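# Transfer 96-well plate from nest N1 to nest N2

## Task

Carry the 96-well culture plate out of plate nest N1 and into plate nest N2. It counts as placed only if it rests level within N2's locators, well A1 is at N2's corner labelled A1, and the lid is seated fully on the plate. Then open the gripper and pull the arm away.

## Robot and tools

Setup: two arms, left_arm and right_arm, each a 6-joint arm with a parallel gripper, sitting behind a table. Seen from the arms, N1 is the left nest and N2 the right one. The plate begins in N1 with A1 at N1's A1 corner, so its orientation should carry over unchanged. A drop of a few millimetres while setting it down is fine. A longer fall, knocking anything off the table, arm-to-arm contact or hard pressing, slamming, slipping or dropping all count against you. Loose objects may occasionally get a brief push from outside.

Frames: the scene frame has its origin on the table top midway between the arms. +z is up, +x points out over the table, and left_arm sits on the +y side. The arm names do not refer to image sides. Base poses in that frame: left_arm (+0.015, +0.339, +0.145) m, quat_wxyz (+0.965, +0.014, +0.249, -0.081). right_arm (+0.042, -0.294, +0.145) m, quat_wxyz (+0.967, +0.021, +0.248, -0.054). Both bases are tilted. Mounting plates and the metal frame behind the arms are fixed obstacles. The gripper fingers point along its +z axis and close along its y axis. The reported end-effector point lies between the pads, about 1 cm short of the fingertips. At long reach it can be somewhat off.

Row layout: every motion command is a single row of 14 numbers, each in [-1, 1]. The first 7 are for left_arm and the last 7 for right_arm, and both halves must be present even if one arm stays still. Within each half the order is wrist yaw, shoulder, wrist roll, elbow, wrist pitch, waist, then gripper opening.

Joint numbers are scaled offsets, not poses. A value of 1.0 equals 1.202 rad for the waist, 1.258 for the shoulder, 1.238 for the elbow, 2.073 for wrist pitch, and 2.022 for wrist yaw and for wrist roll.

The waist, elbow and wrist yaw have flipped signs compared with the URDF. This applies to what you send and to every reading or refusal. Limits below are in your sign convention: waist -3.054 to 2.618, shoulder 0 to 3.142, elbow -3.142 to 0, wrist pitch -1.571 to 1.571, wrist yaw -1.571 to 1.571, wrist roll -2.094 to 2.094 rad. True ends can differ by up to 0.036 rad.

The opening value is absolute: +1 is fully open and -1 is closed. To hold something, command about 0.03 below the current grip_measured. A smaller margin gives a lighter grip. Pads push roughly 50 to 62 N and can spike on first contact.

execute_actions(actions): a list of up to 15 actions. Each action is a table of up to 15 rows, with one row per 1/30 s step. A short table holds its last row until 15 steps have passed. Joint values are offsets from the angles at the start of that action, not from the previous row. For the first action, they are offsets from the last reported angles. If an action would drive a joint more than 0.036 rad past its range, it is refused for both arms. A malformed action, or a bad first action, makes the whole call do nothing. An empty list just returns the current state and images.

move(target, speed, blocking): target is one 14-number row. Its offsets are measured from the Joint positions in the latest result that printed them. All joints are interpolated together, so the gripper follows a curve. The move lasts 0.5 to 10 s. speed is in rad/s, from 0.01 to 2 (default 0.5), and applies to the joint with the largest travel. The finger values take effect at the start. The move does not avoid obstacles, so slow speeds are needed near contact; aiming past a contact pushes harder. With blocking=false the call returns after 0.5 s. After that, use wait or stop before sending anything else. The result adds a move: line giving the outcome (done, off_target, moving, held, fault), limits=held or limits=none, and the joint that is furthest from its target on each arm.

wait(seconds): 0 to 10 s, holding the last command. It returns early when a running move ends.
stop(): brakes a running move. The fingers keep going.
zoom_image(camera, region): region is [x0, y0, x1, y1] in pixels, at most 504x504. camera is one of cam_high, cam_low, cam_left_wrist or cam_right_wrist, all 896x504.
read_manual(section): licence text only.
finished_scene(scene): ends the scene; pass the number of the scene being ended. It cannot be undone. Release the plate and clear the arm before calling it.

Limits on motion: each joint's target is kept within a set lead of its measured angle. The lead is 0.202 rad for the waist, 0.258 for the shoulder, 0.238 for the elbow, 0.573 for wrist pitch and 0.522 for yaw and roll. Targets are also scaled back if the gripper would jump more than 70 mm in one step. Large moves therefore take several actions. Finish an incomplete motion with a new command. Friction can leave a joint up to about 0.031 rad short, and commands smaller than that may not move it at all.

Results: each arm's gripper position (m) and quat_wxyz in the scene frame, and grip_measured on the command scale. Joint positions and Joint velocities are given per arm in the row order, followed by the pad gap in m (0.094 when fully open). Joint targets shows the angles currently being driven toward. Step readings and HELD marks show where an arm was held back. "joint sent to its limit" means a joint reached its end; if that line is missing, the joint may still be at its end. "joint command not followed" means the clearance check altered some targets. A "too close" warning is about collisions. MOTOR HOT appears from 75 °C. At 90 °C the arm stops for 10 s, and at 100 °C it goes limp and drops. Holding loads, even while you are thinking, heats the motors. FAULT lines report stops.

The images come with calibration data: K, distortion, and the world-to-camera transform for each camera. These can be off by a few degrees and millimetres. Wrist camera poses are derived from the joint readings.

Each tool is called after ">>>" in YAML: its name, and indented under it one key for each argument.

## Session

>>> execute_actions:
  actions: []

Scene clock: 0.00 s.
left_arm: end_effector_position=(+0.5046, +0.2319, +0.1562) grip_measured=+1.000 end_effector_quat_wxyz=(-0.097, +0.741, +0.496, +0.442) | right_arm: end_effector_position=(+0.1730, -0.6112, +0.1507) grip_measured=+1.000 end_effector_quat_wxyz=(+0.068, +0.983, -0.128, +0.112)
Joint names: [wrist yaw, shoulder, wrist roll, elbow, wrist pitch, waist]
Joint positions: left_arm=[ 1.103  1.643  1.708 -1.289 -0.343  0.421  0.094] | right_arm=[ 0.693  1.57   1.958 -0.962 -0.678  1.469  0.094]
Joint velocities: left_arm=[ 0.051 -0.002 -0.037 -0.017 -0.051 -0.002  0.   ] | right_arm=[-0.051  0.002 -0.037 -0.012  0.066  0.007  0.   ]
Joint targets: left_arm=[1.103 1.643 1.708 -1.289 -0.343 0.421] | right_arm=[0.693 1.570 1.958 -0.962 -0.678 1.469]

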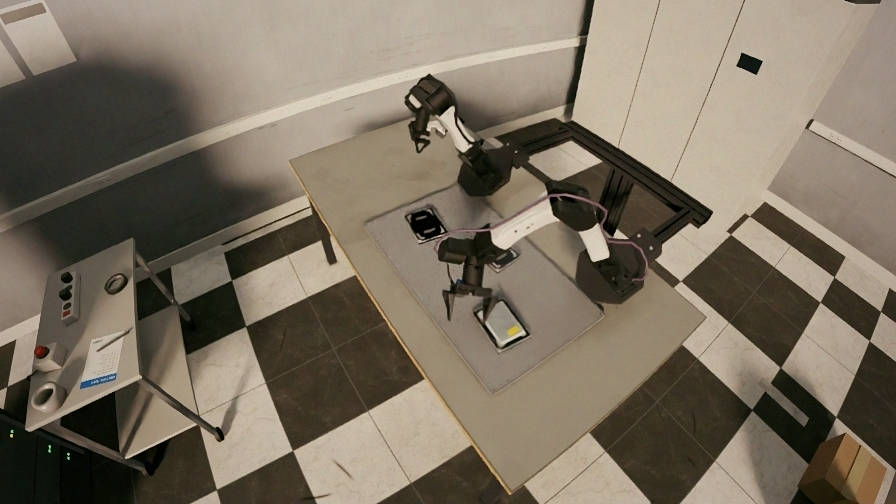

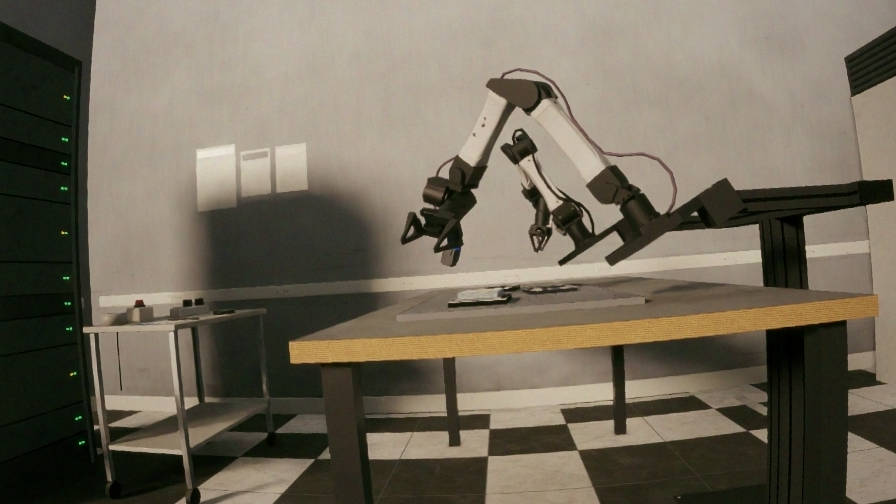

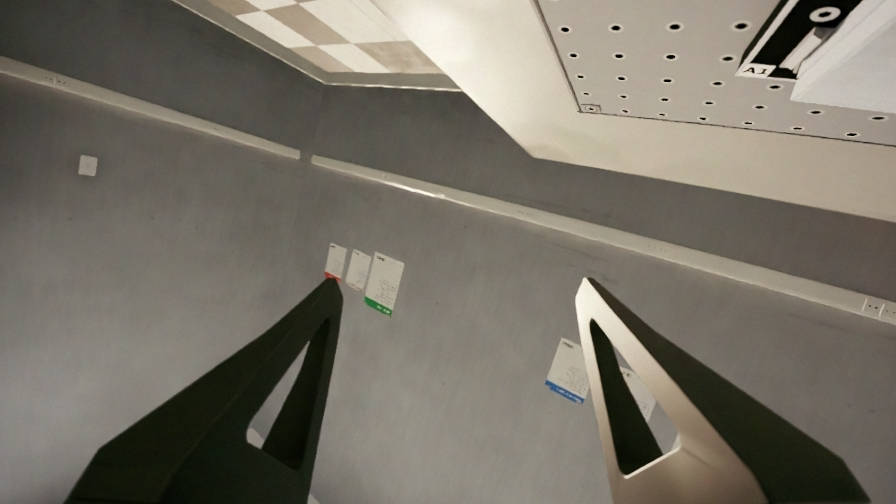

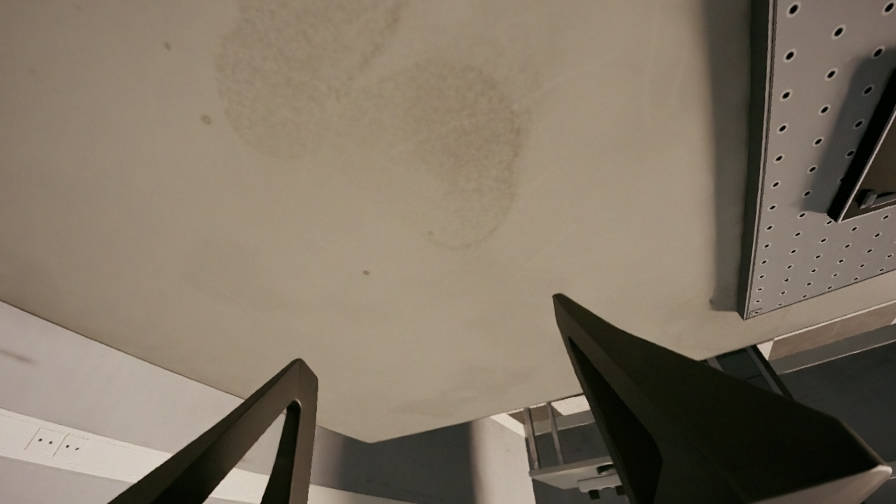

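>>> zoom_image:
  camera: "cam_high"
  region: [340, 170, 620, 400]

>>> zoom_image:
  camera: "cam_low"
  region: [380, 240, 680, 340]

Region (340, 170, 620, 400) of cam_high's 896x504 image, scaled by 1.800, with more detail than that image has; it fills the top 414 rows of this view, and the rest is white.

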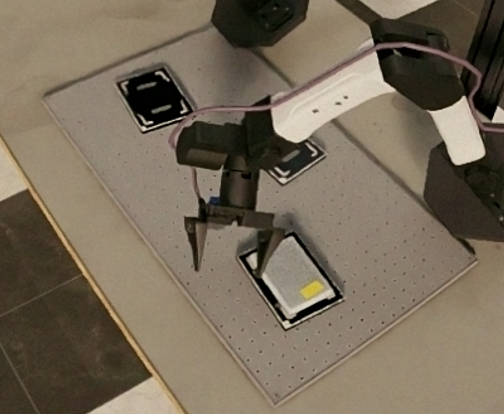

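Region (380, 240, 680, 340) of cam_low's 896x504 image, scaled by 1.680, with more detail than that image has.

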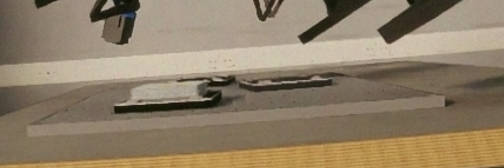

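>>> zoom_image:
  camera: "cam_high"
  region: [395, 195, 535, 285]

>>> zoom_image:
  camera: "cam_high"
  region: [455, 285, 555, 365]

>>> zoom_image:
  camera: "cam_left_wrist"
  region: [650, 0, 896, 140]

Region (395, 195, 535, 285) of cam_high's 896x504 image, scaled by 3.600, with more detail than that image has; it fills the top 324 rows of this view, and the rest is white.

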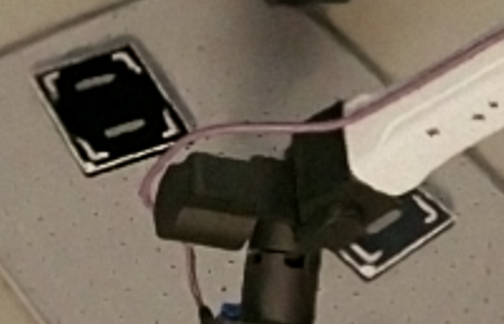

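Region (455, 285, 555, 365) of cam_high's 896x504 image, scaled by 5.040, with more detail than that image has; it fills the top 403 rows of this view, and the rest is white.

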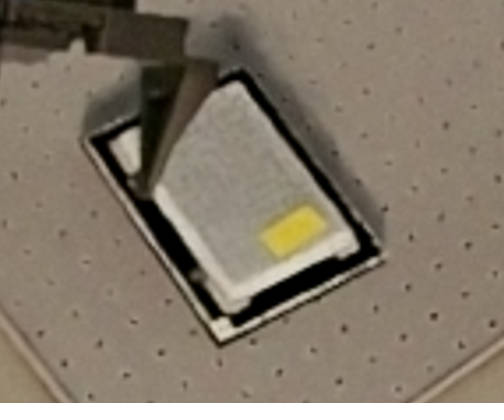

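Region (650, 0, 896, 140) of cam_left_wrist's 896x504 image, scaled by 2.049, with more detail than that image has; it fills the top 287 rows of this view, and the rest is white.

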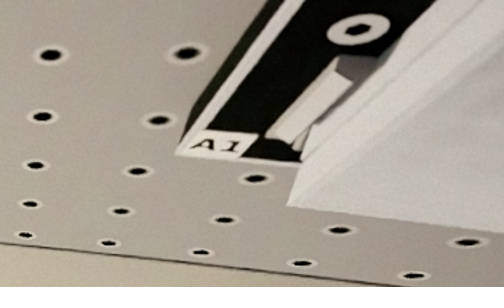

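>>> move:
  target: [-0.5455,-0.318,-0.068,0.258,-0.2176,-0.35,1,0,0,0,0,0,0,1]
  speed: 1.0

Scene clock: 43.73 s.
left_arm: end_effector_position=(+0.3517, +0.2805, +0.1175) grip_measured=+1.000 end_effector_quat_wxyz=(+0.007, +0.767, +0.642, -0.002) | right_arm: end_effector_position=(+0.1730, -0.6112, +0.1507) grip_measured=+1.000 end_effector_quat_wxyz=(+0.068, +0.983, -0.128, +0.112)
Joint names: [wrist yaw, shoulder, wrist roll, elbow, wrist pitch, waist]
Joint positions: left_arm=[ 0.006  1.264  1.576 -0.986 -0.782  0.01   0.094] | right_arm=[ 0.693  1.57   1.958 -0.962 -0.678  1.469  0.094]
Joint velocities: left_arm=[ 0.022 -0.002  0.007 -0.022 -0.081 -0.017  0.   ] | right_arm=[ 0.037  0.002  0.066 -0.002 -0.022  0.022  0.   ]
Joint targets: left_arm=[-0.000 1.243 1.570 -0.970 -0.793 -0.000] | right_arm=[0.693 1.570 1.958 -0.962 -0.678 1.469]
move: off_target (left_arm); limits=none; left_arm: farthest joint: the shoulder, 0.021 radians from its target (0.400 radians at the start); right_arm: farthest joint: the waist, 0.000 radians from its target (0.000 radians at the start)
camera_calibration (this result's frames):
cam_left_wrist: T_world_to_cam=[[-0.978372, 0.205174, -0.0263002, 0.293971], [0.130794, 0.712112, 0.689775, -0.305923], [0.160252, 0.671417, -0.723546, -0.0416077], [0, 0, 0, 1]] pos_world=[0.334294, 0.185472, 0.188644]

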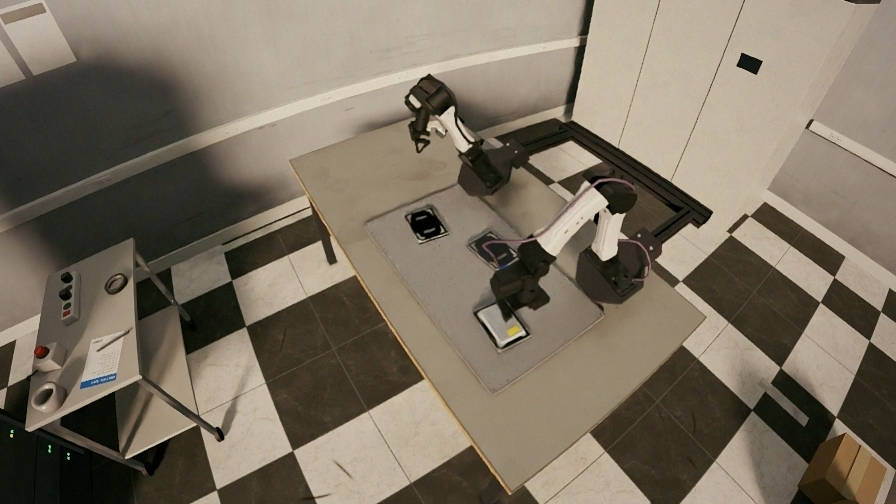

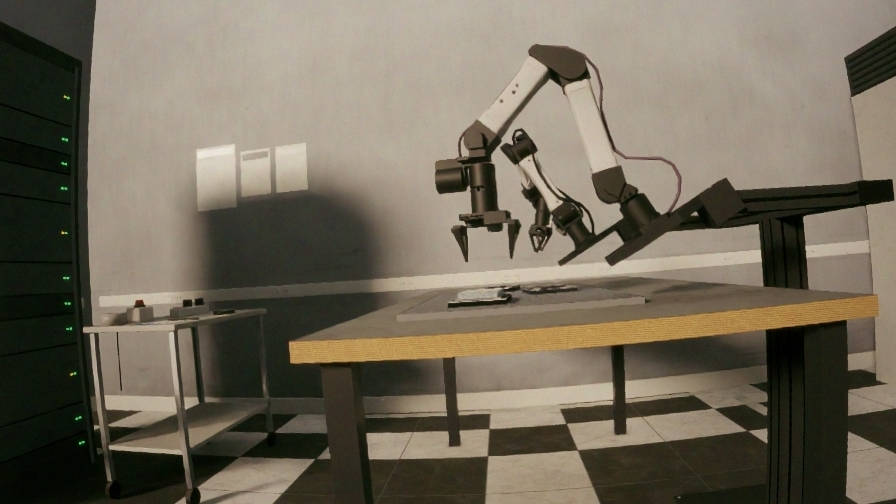

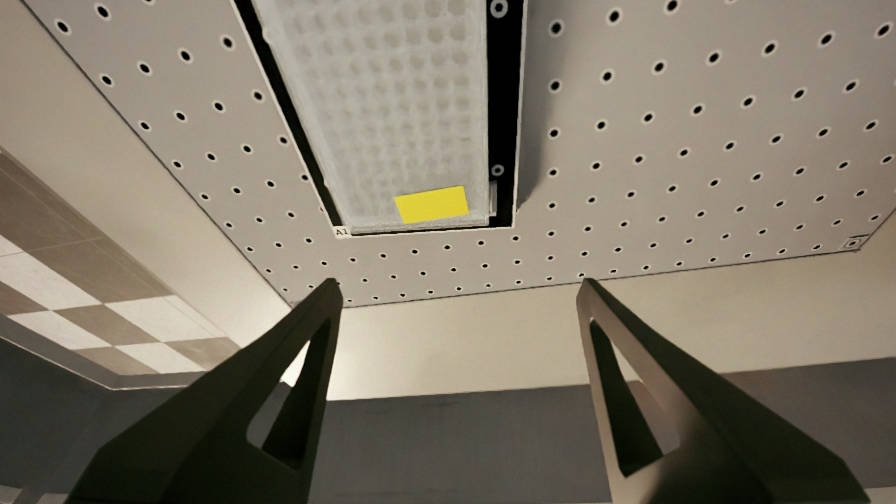

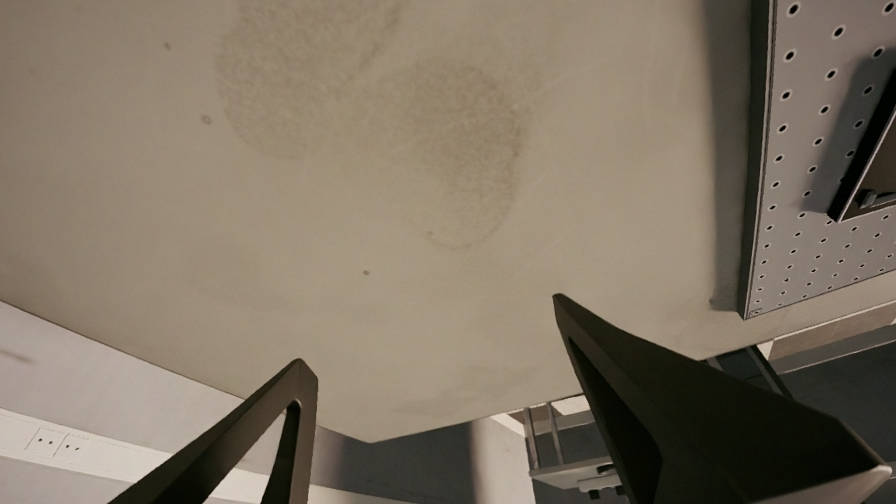

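>>> zoom_image:
  camera: "cam_high"
  region: [395, 195, 535, 285]

>>> zoom_image:
  camera: "cam_left_wrist"
  region: [220, 0, 620, 260]

Region (395, 195, 535, 285) of cam_high's 896x504 image, scaled by 3.600, with more detail than that image has; it fills the top 324 rows of this view, and the rest is white.

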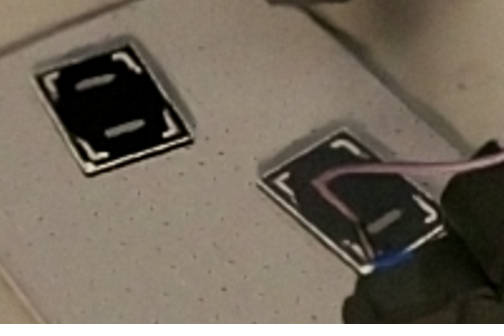

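Region (220, 0, 620, 260) of cam_left_wrist's 896x504 image, scaled by 1.260, with more detail than that image has; it fills the top 328 rows of this view, and the rest is white.

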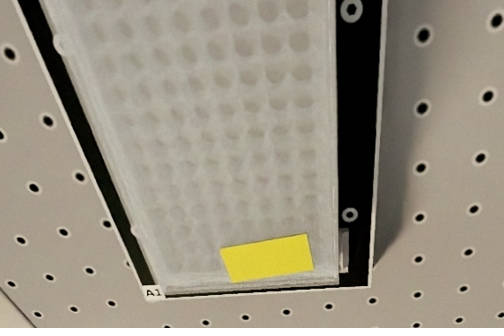

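>>> move:
  target: [0,0,-1,0,0,0.45,1,0,0,0,0,0,0,1]
  speed: 1.5

Scene clock: 58.43 s.
left_arm: end_effector_position=(+0.2879, +0.1314, +0.1409) grip_measured=+1.000 end_effector_quat_wxyz=(-0.034, +0.098, +0.986, -0.129) | right_arm: end_effector_position=(+0.1730, -0.6112, +0.1507) grip_measured=+1.000 end_effector_quat_wxyz=(+0.068, +0.983, -0.128, +0.112)
Joint names: [wrist yaw, shoulder, wrist roll, elbow, wrist pitch, waist]
Joint positions: left_arm=[ 0.006  1.264 -0.44  -0.986 -0.782  0.54   0.094] | right_arm=[ 0.693  1.57   1.958 -0.962 -0.678  1.469  0.094]
Joint velocities: left_arm=[-0.007  0.002 -0.022  0.002 -0.037  0.032  0.   ] | right_arm=[ 0.007 -0.017 -0.037  0.012 -0.007  0.022  0.   ]
Joint targets: left_arm=[0.006 1.264 -0.446 -0.986 -0.782 0.551] | right_arm=[0.693 1.570 1.958 -0.962 -0.678 1.469]
move: done; limits=none; left_arm: farthest joint: the waist, 0.010 radians from its target (0.541 radians at the start); right_arm: farthest joint: the waist, 0.000 radians from its target (0.000 radians at the start)
camera_calibration (this result's frames):
cam_left_wrist: T_world_to_cam=[[-0.216249, -0.94528, 0.244298, 0.156374], [-0.63314, 0.326247, 0.701924, 0.0613972], [-0.743217, -0.00288467, -0.669045, 0.426692], [0, 0, 0, 1]] pos_world=[0.389813, 0.129017, 0.204178]

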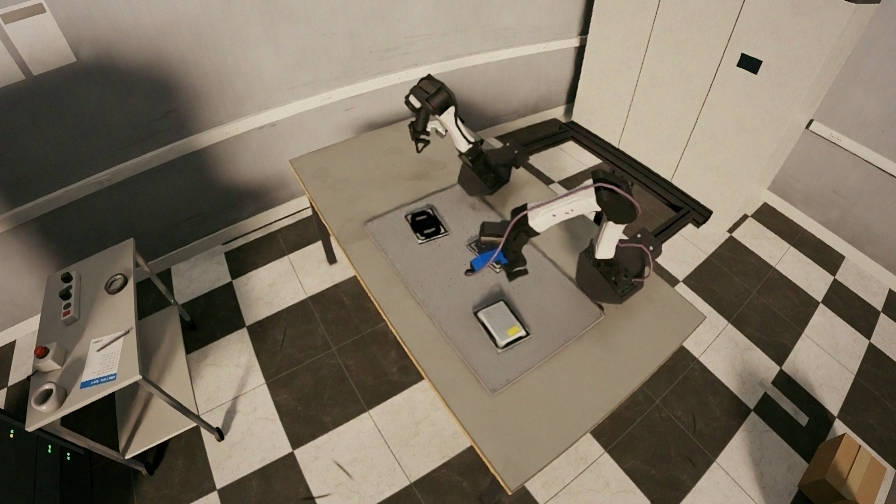

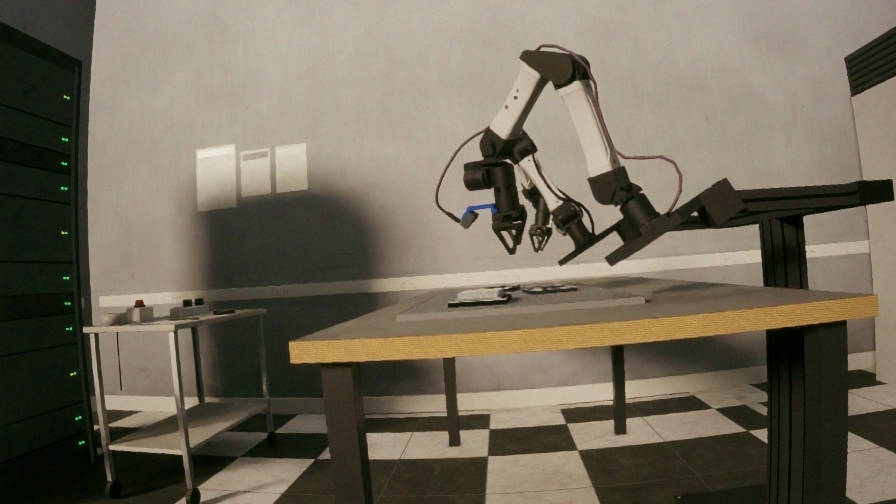

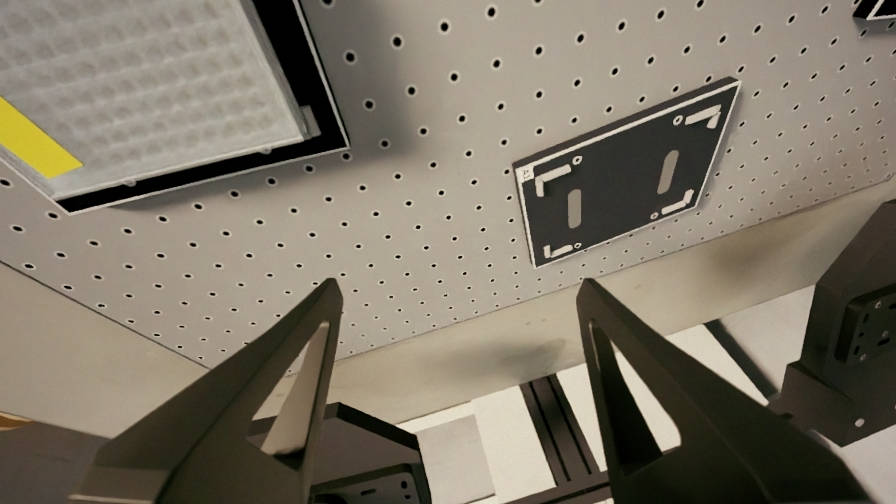

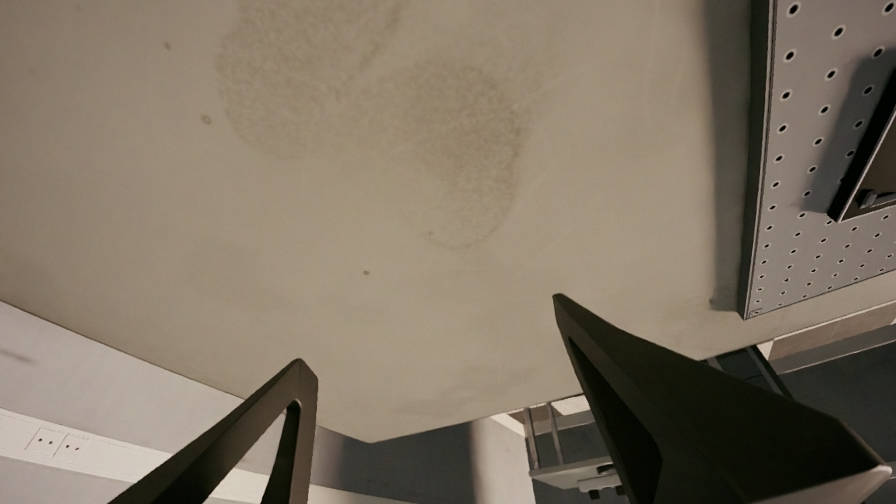

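>>> zoom_image:
  camera: "cam_left_wrist"
  region: [490, 60, 760, 280]

Region (490, 60, 760, 280) of cam_left_wrist's 896x504 image, scaled by 1.867, with more detail than that image has; it fills the top 411 rows of this view, and the rest is white.

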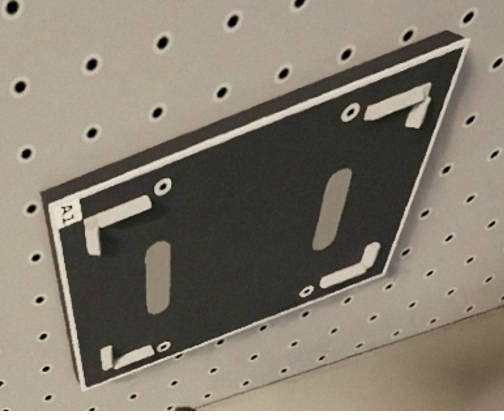

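>>> move:
  target: [0.037,0.111,0.915,-0.076,0.016,-0.331,1,-0.3,-0.3,-0.1,0.158,-0.048,-0.8,1]
  speed: 1.5

>>> move:
  target: [0,0,0,0,0,0,1,-0.15,-0.073,-0.092,0,0,-0.78,1]
  speed: 1.5

Scene clock: 83.53 s.
left_arm: end_effector_position=(+0.3604, +0.2417, +0.1000) grip_measured=+1.000 end_effector_quat_wxyz=(-0.004, +0.752, +0.659, -0.011) | right_arm: end_effector_position=(+0.2795, -0.4383, +0.1030) grip_measured=+1.000 end_effector_quat_wxyz=(+0.007, +0.921, +0.383, -0.074)
Joint names: [wrist yaw, shoulder, wrist roll, elbow, wrist pitch, waist]
Joint positions: left_arm=[ 0.072  1.389  1.404 -1.058 -0.763  0.152  0.094] | right_arm=[ 0.096  1.215  1.767 -0.788 -0.763  0.515  0.094]
Joint velocities: left_arm=[-0.007  0.012 -0.007  0.012  0.022 -0.002  0.   ] | right_arm=[ 0.051 -0.002  0.007 -0.002  0.007  0.012  0.   ]
Joint targets: left_arm=[0.081 1.404 1.410 -1.079 -0.749 0.143] | right_arm=[0.086 1.192 1.756 -0.767 -0.778 0.508]
move: off_target (left_arm, right_arm); limits=none; left_arm: farthest joint: the elbow, 0.022 radians from its target (0.095 radians at the start); right_arm: farthest joint: the shoulder, 0.023 radians from its target (0.377 radians at the start)
camera_calibration (this result's frames):
cam_left_wrist: T_world_to_cam=[[-0.986927, 0.161152, 0.00208969, 0.320932], [0.118046, 0.713989, 0.690134, -0.263215], [0.109725, 0.681359, -0.723678, -0.0137201], [0, 0, 0, 1]] pos_world=[0.349313, 0.145562, 0.171054]
cam_right_wrist: T_world_to_cam=[[-0.481287, 0.875414, 0.0448701, 0.511032], [0.819355, 0.431097, 0.377905, -0.0374694], [0.31148, 0.218645, -0.924756, 0.20936], [0, 0, 0, 1]] pos_world=[0.211443, -0.476987, 0.184837]

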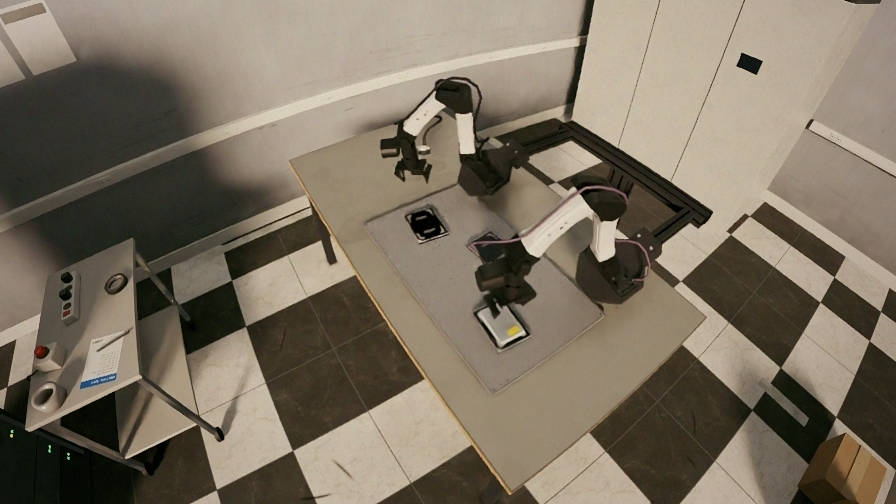

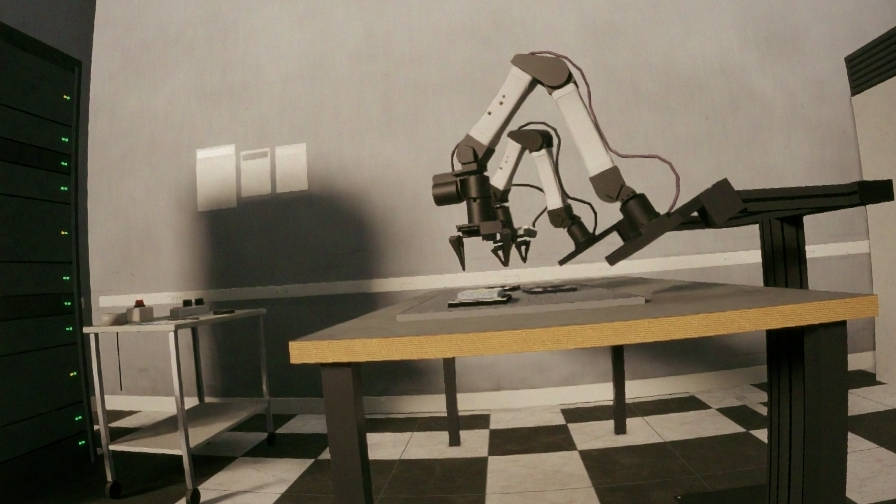

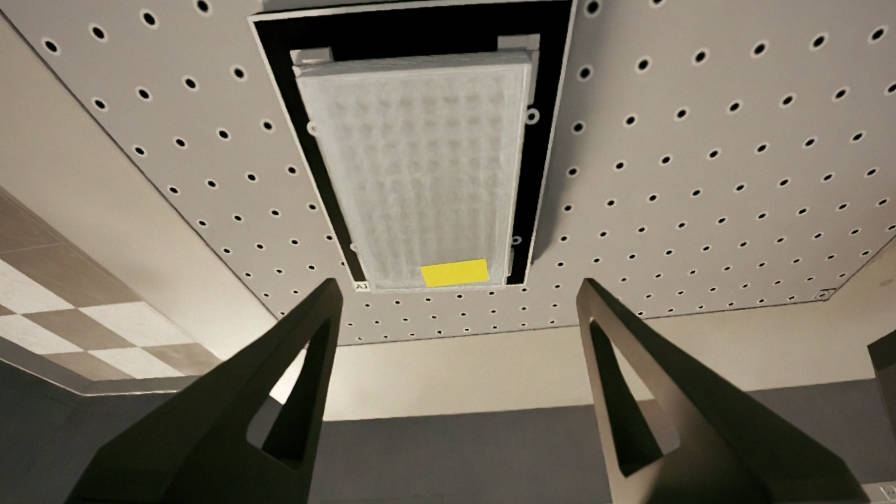

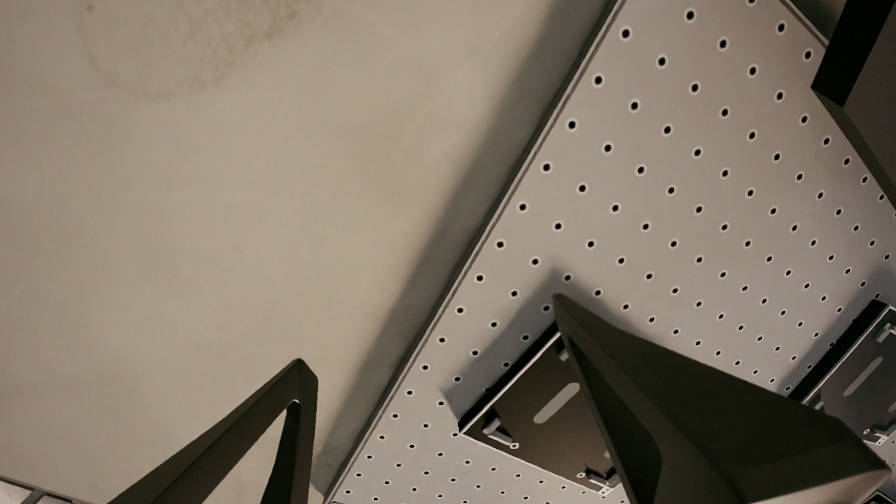

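Scene clock: 85.07 s.
left_arm: end_effector_position=(+0.3604, +0.2417, +0.1000) grip_measured=+1.000 end_effector_quat_wxyz=(-0.004, +0.752, +0.659, -0.011) | right_arm: end_effector_position=(+0.3263, -0.2485, +0.1141) grip_measured=+1.000 end_effector_quat_wxyz=(-0.008, +0.619, +0.785, -0.001)
Joint names: [wrist yaw, shoulder, wrist roll, elbow, wrist pitch, waist]
Joint positions: left_arm=[ 0.072  1.389  1.404 -1.058 -0.763  0.152  0.094] | right_arm=[-0.197  1.146  1.592 -0.788 -0.763 -0.415  0.094]
Joint velocities: left_arm=[-0.081  0.007 -0.022 -0.002  0.037  0.017  0.   ] | right_arm=[-0.022 -0.022 -0.051  0.012 -0.022 -0.002  0.   ]
Joint targets: left_arm=[0.072 1.389 1.404 -1.058 -0.763 0.152] | right_arm=[-0.207 1.124 1.581 -0.788 -0.763 -0.423]
move: off_target (right_arm); limits=none; left_arm: farthest joint: the waist, 0.000 radians from its target (0.000 radians at the start); right_arm: farthest joint: the shoulder, 0.023 radians from its target (0.092 radians at the start)
camera_calibration (this result's frames):
cam_left_wrist: T_world_to_cam=[[-0.986927, 0.161152, 0.00208969, 0.320932], [0.118046, 0.713989, 0.690134, -0.263215], [0.109725, 0.681359, -0.723678, -0.0137201], [0, 0, 0, 1]] pos_world=[0.349313, 0.145562, 0.171054]
cam_right_wrist: T_world_to_cam=[[-0.997397, 0.0436152, 0.0574273, 0.327176], [0.0671007, 0.853018, 0.517549, 0.172506], [-0.0264135, 0.520055, -0.853724, 0.340631], [0, 0, 0, 1]] pos_world=[0.323747, -0.338567, 0.182736]

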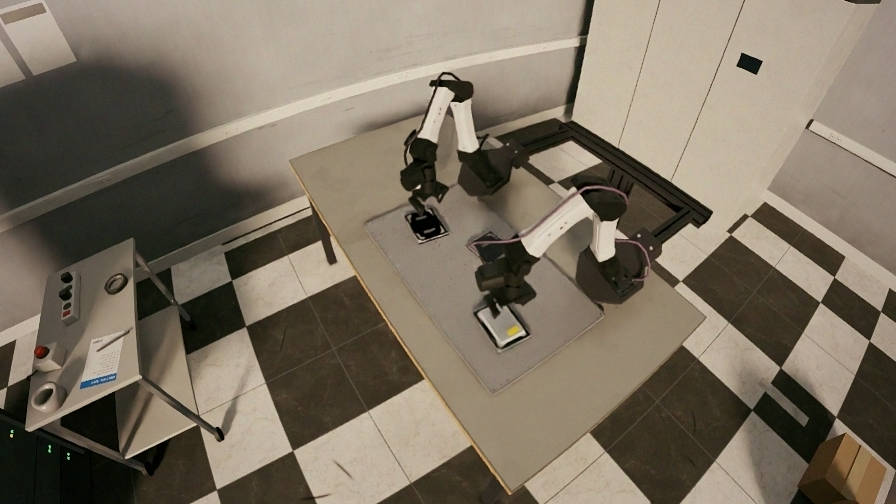

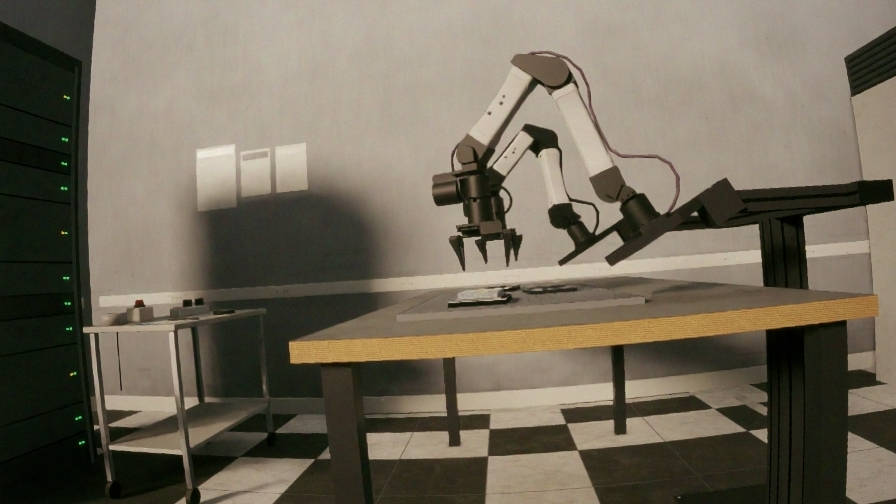

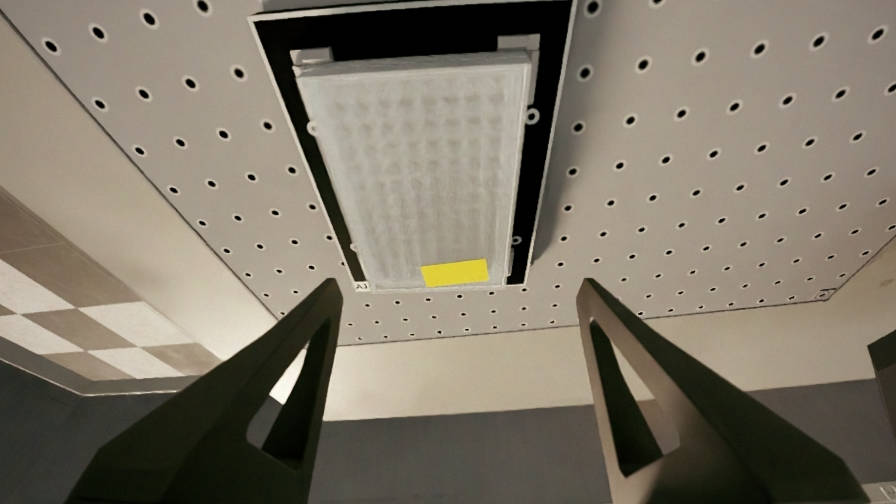

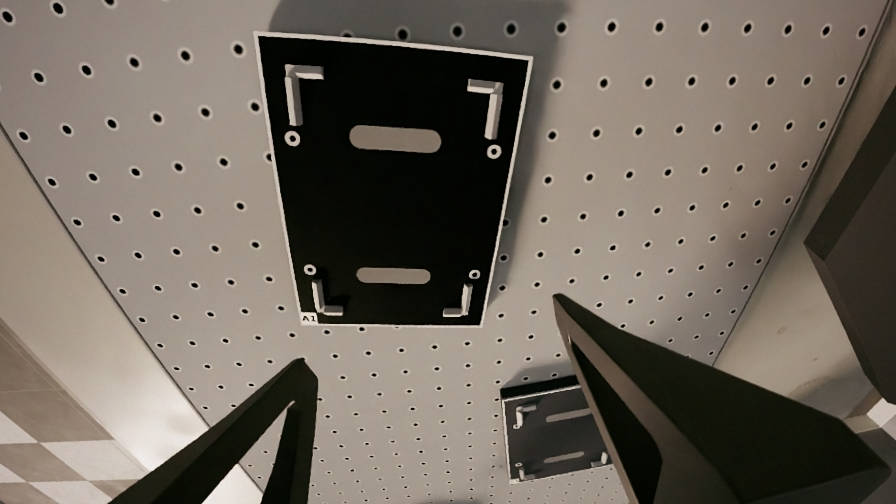

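>>> move:
  target: [0.01,0.103,0,0.035,0.086,0,1,0,0,0,0,0,0,1]
  speed: 0.4

Scene clock: 104.17 s.
left_arm: end_effector_position=(+0.3687, +0.2374, +0.0582) grip_measured=+1.000 end_effector_quat_wxyz=(-0.002, +0.752, +0.659, -0.003) | right_arm: end_effector_position=(+0.3263, -0.2486, +0.1141) grip_measured=+1.000 end_effector_quat_wxyz=(-0.008, +0.619, +0.785, -0.002)
Joint names: [wrist yaw, shoulder, wrist roll, elbow, wrist pitch, waist]
Joint positions: left_arm=[ 0.084  1.51   1.404 -1.028 -0.599  0.152  0.094] | right_arm=[-0.198  1.146  1.592 -0.788 -0.763 -0.415  0.094]
Joint velocities: left_arm=[ 0.051  0.007 -0.066 -0.017 -0.037  0.002  0.   ] | right_arm=[-0.037 -0.007 -0.051  0.007  0.066  0.027  0.   ]
Joint targets: left_arm=[0.092 1.518 1.404 -1.015 -0.585 0.152] | right_arm=[-0.197 1.146 1.592 -0.788 -0.763 -0.415]
move: done; limits=none; left_arm: farthest joint: the wrist pitch, 0.014 radians from its target (0.178 radians at the start); right_arm: farthest joint: the wrist yaw, 0.001 radians from its target (0.001 radians at the start)
camera_calibration (this result's frames):
cam_left_wrist: T_world_to_cam=[[-0.987002, 0.160321, -0.0111449, 0.330837], [0.107276, 0.708894, 0.697109, -0.227522], [0.119662, 0.686853, -0.716878, -0.0473208], [0, 0, 0, 1]] pos_world=[0.356607, 0.140752, 0.128372]
cam_right_wrist: T_world_to_cam=[[-0.997408, 0.0436484, 0.0572018, 0.327253], [0.0669927, 0.8534, 0.516933, 0.172813], [-0.0262527, 0.519425, -0.854113, 0.340532], [0, 0, 0, 1]] pos_world=[0.323768, -0.338644, 0.182801]

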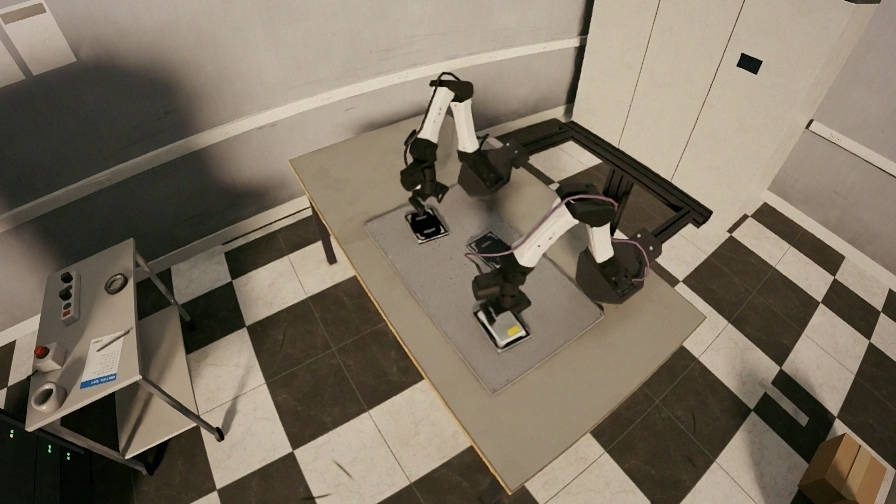

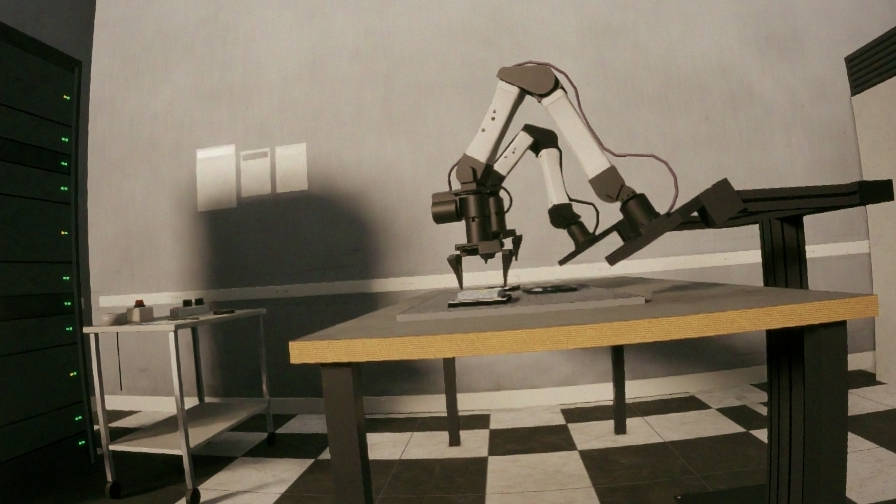

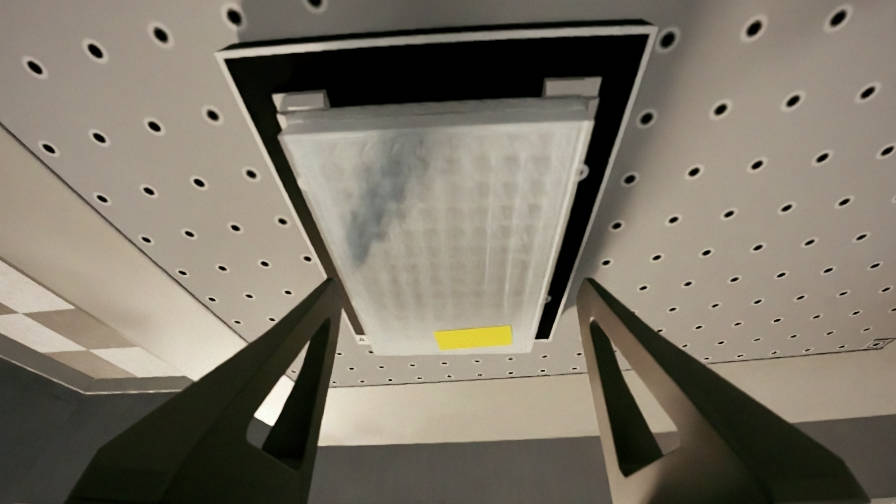

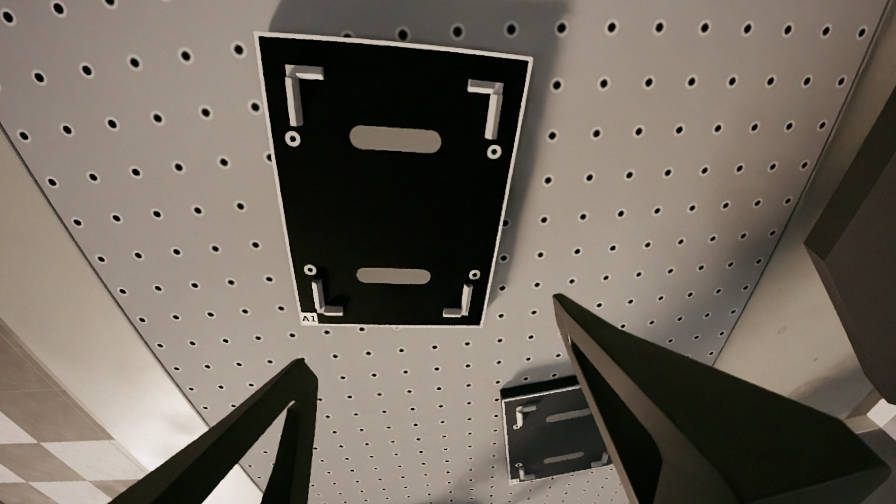

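>>> move:
  target: [0,0.043,0,0,0.026,0,1,0,0,0,0,0,0,1]
  speed: 0.1

>>> zoom_image:
  camera: "cam_low"
  region: [430, 250, 540, 315]

Scene clock: 113.20 s.
left_arm: end_effector_position=(+0.3705, +0.2357, +0.0459) grip_measured=+1.000 end_effector_quat_wxyz=(-0.003, +0.752, +0.659, -0.004) | right_arm: end_effector_position=(+0.3263, -0.2486, +0.1141) grip_measured=+1.000 end_effector_quat_wxyz=(-0.008, +0.619, +0.785, -0.002)
Joint names: [wrist yaw, shoulder, wrist roll, elbow, wrist pitch, waist]
Joint positions: left_arm=[ 0.084  1.552  1.404 -1.028 -0.559  0.152  0.094] | right_arm=[-0.198  1.146  1.592 -0.788 -0.763 -0.415  0.094]
Joint velocities: left_arm=[-0.022 -0.002  0.051 -0.012 -0.007 -0.017  0.   ] | right_arm=[-0.022  0.007  0.022  0.022 -0.095  0.002  0.   ]
Joint targets: left_arm=[0.084 1.565 1.404 -1.028 -0.545 0.152] | right_arm=[-0.198 1.146 1.592 -0.788 -0.763 -0.415]
move: done; limits=none; left_arm: farthest joint: the wrist pitch, 0.014 radians from its target (0.053 radians at the start); right_arm: farthest joint: the waist, 0.000 radians from its target (0.000 radians at the start)
camera_calibration (this result's frames):
cam_left_wrist: T_world_to_cam=[[-0.986996, 0.160456, -0.00963892, 0.332662], [0.108383, 0.708569, 0.697268, -0.218308], [0.118711, 0.687156, -0.716746, -0.0549181], [0, 0, 0, 1]] pos_world=[0.358516, 0.139046, 0.116063]
cam_right_wrist: T_world_to_cam=[[-0.997408, 0.0436484, 0.0572018, 0.327253], [0.0669927, 0.8534, 0.516933, 0.172813], [-0.0262527, 0.519425, -0.854113, 0.340532], [0, 0, 0, 1]] pos_world=[0.323768, -0.338644, 0.182801]

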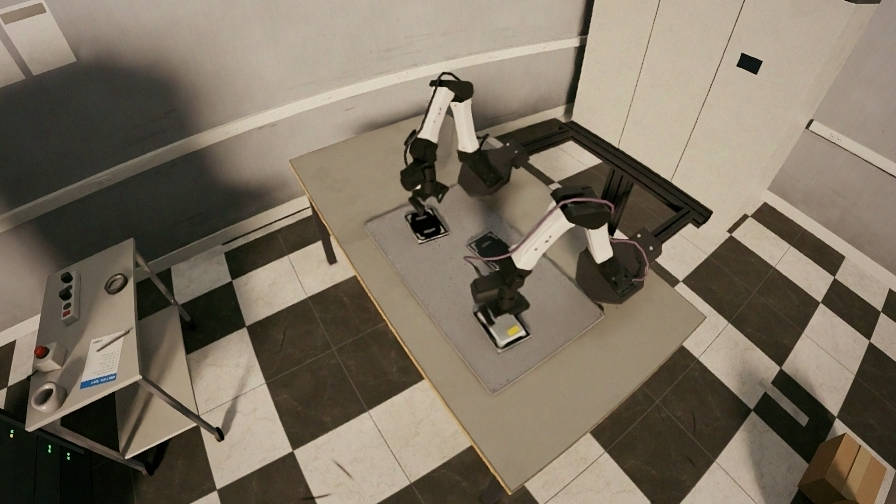

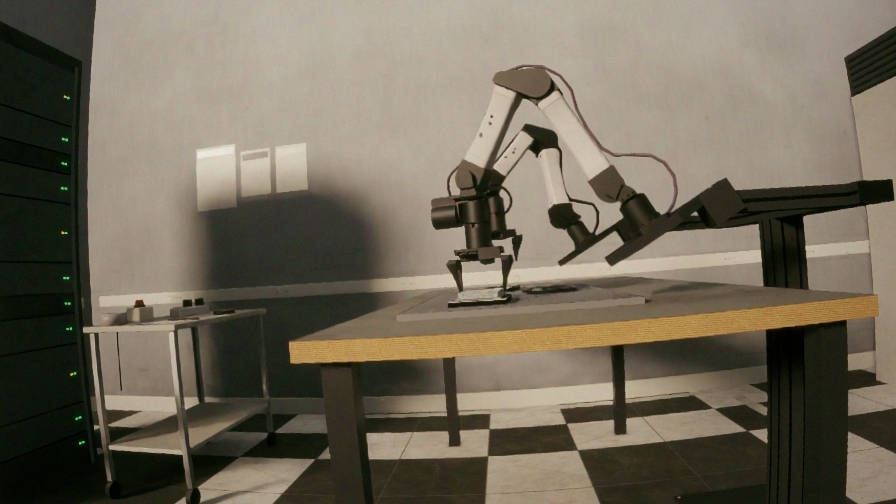

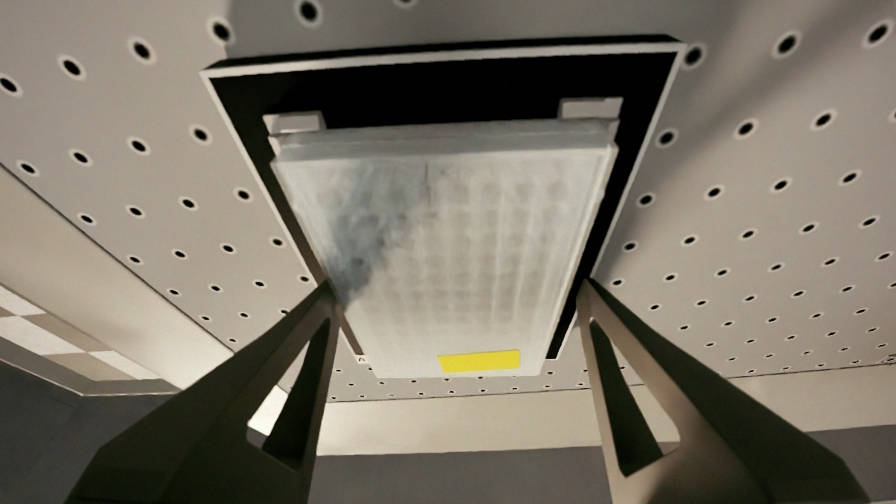

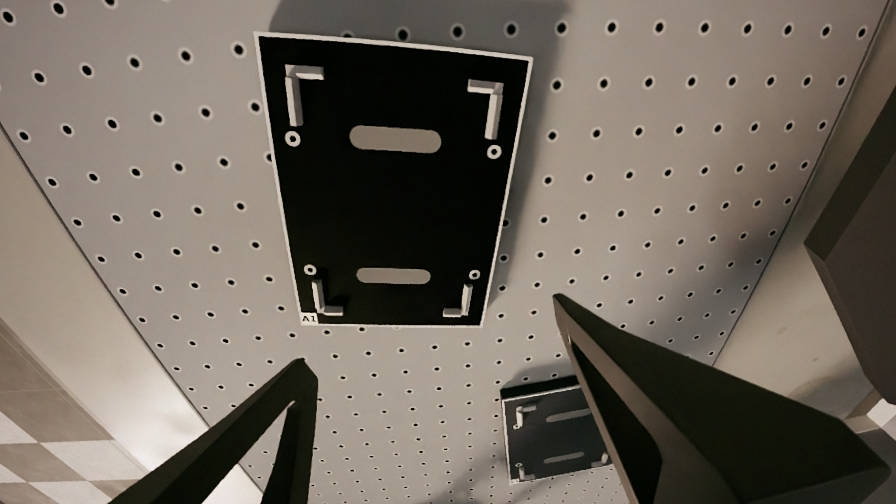

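Region (430, 250, 540, 315) of cam_low's 896x504 image, scaled by 4.582, with more detail than that image has; it fills the top 298 rows of this view, and the rest is white.

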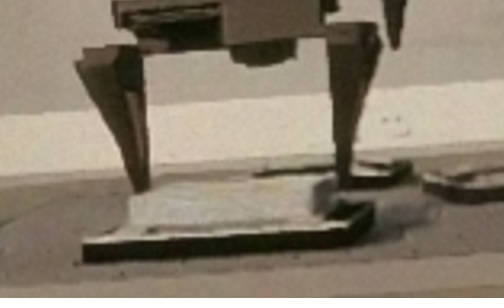

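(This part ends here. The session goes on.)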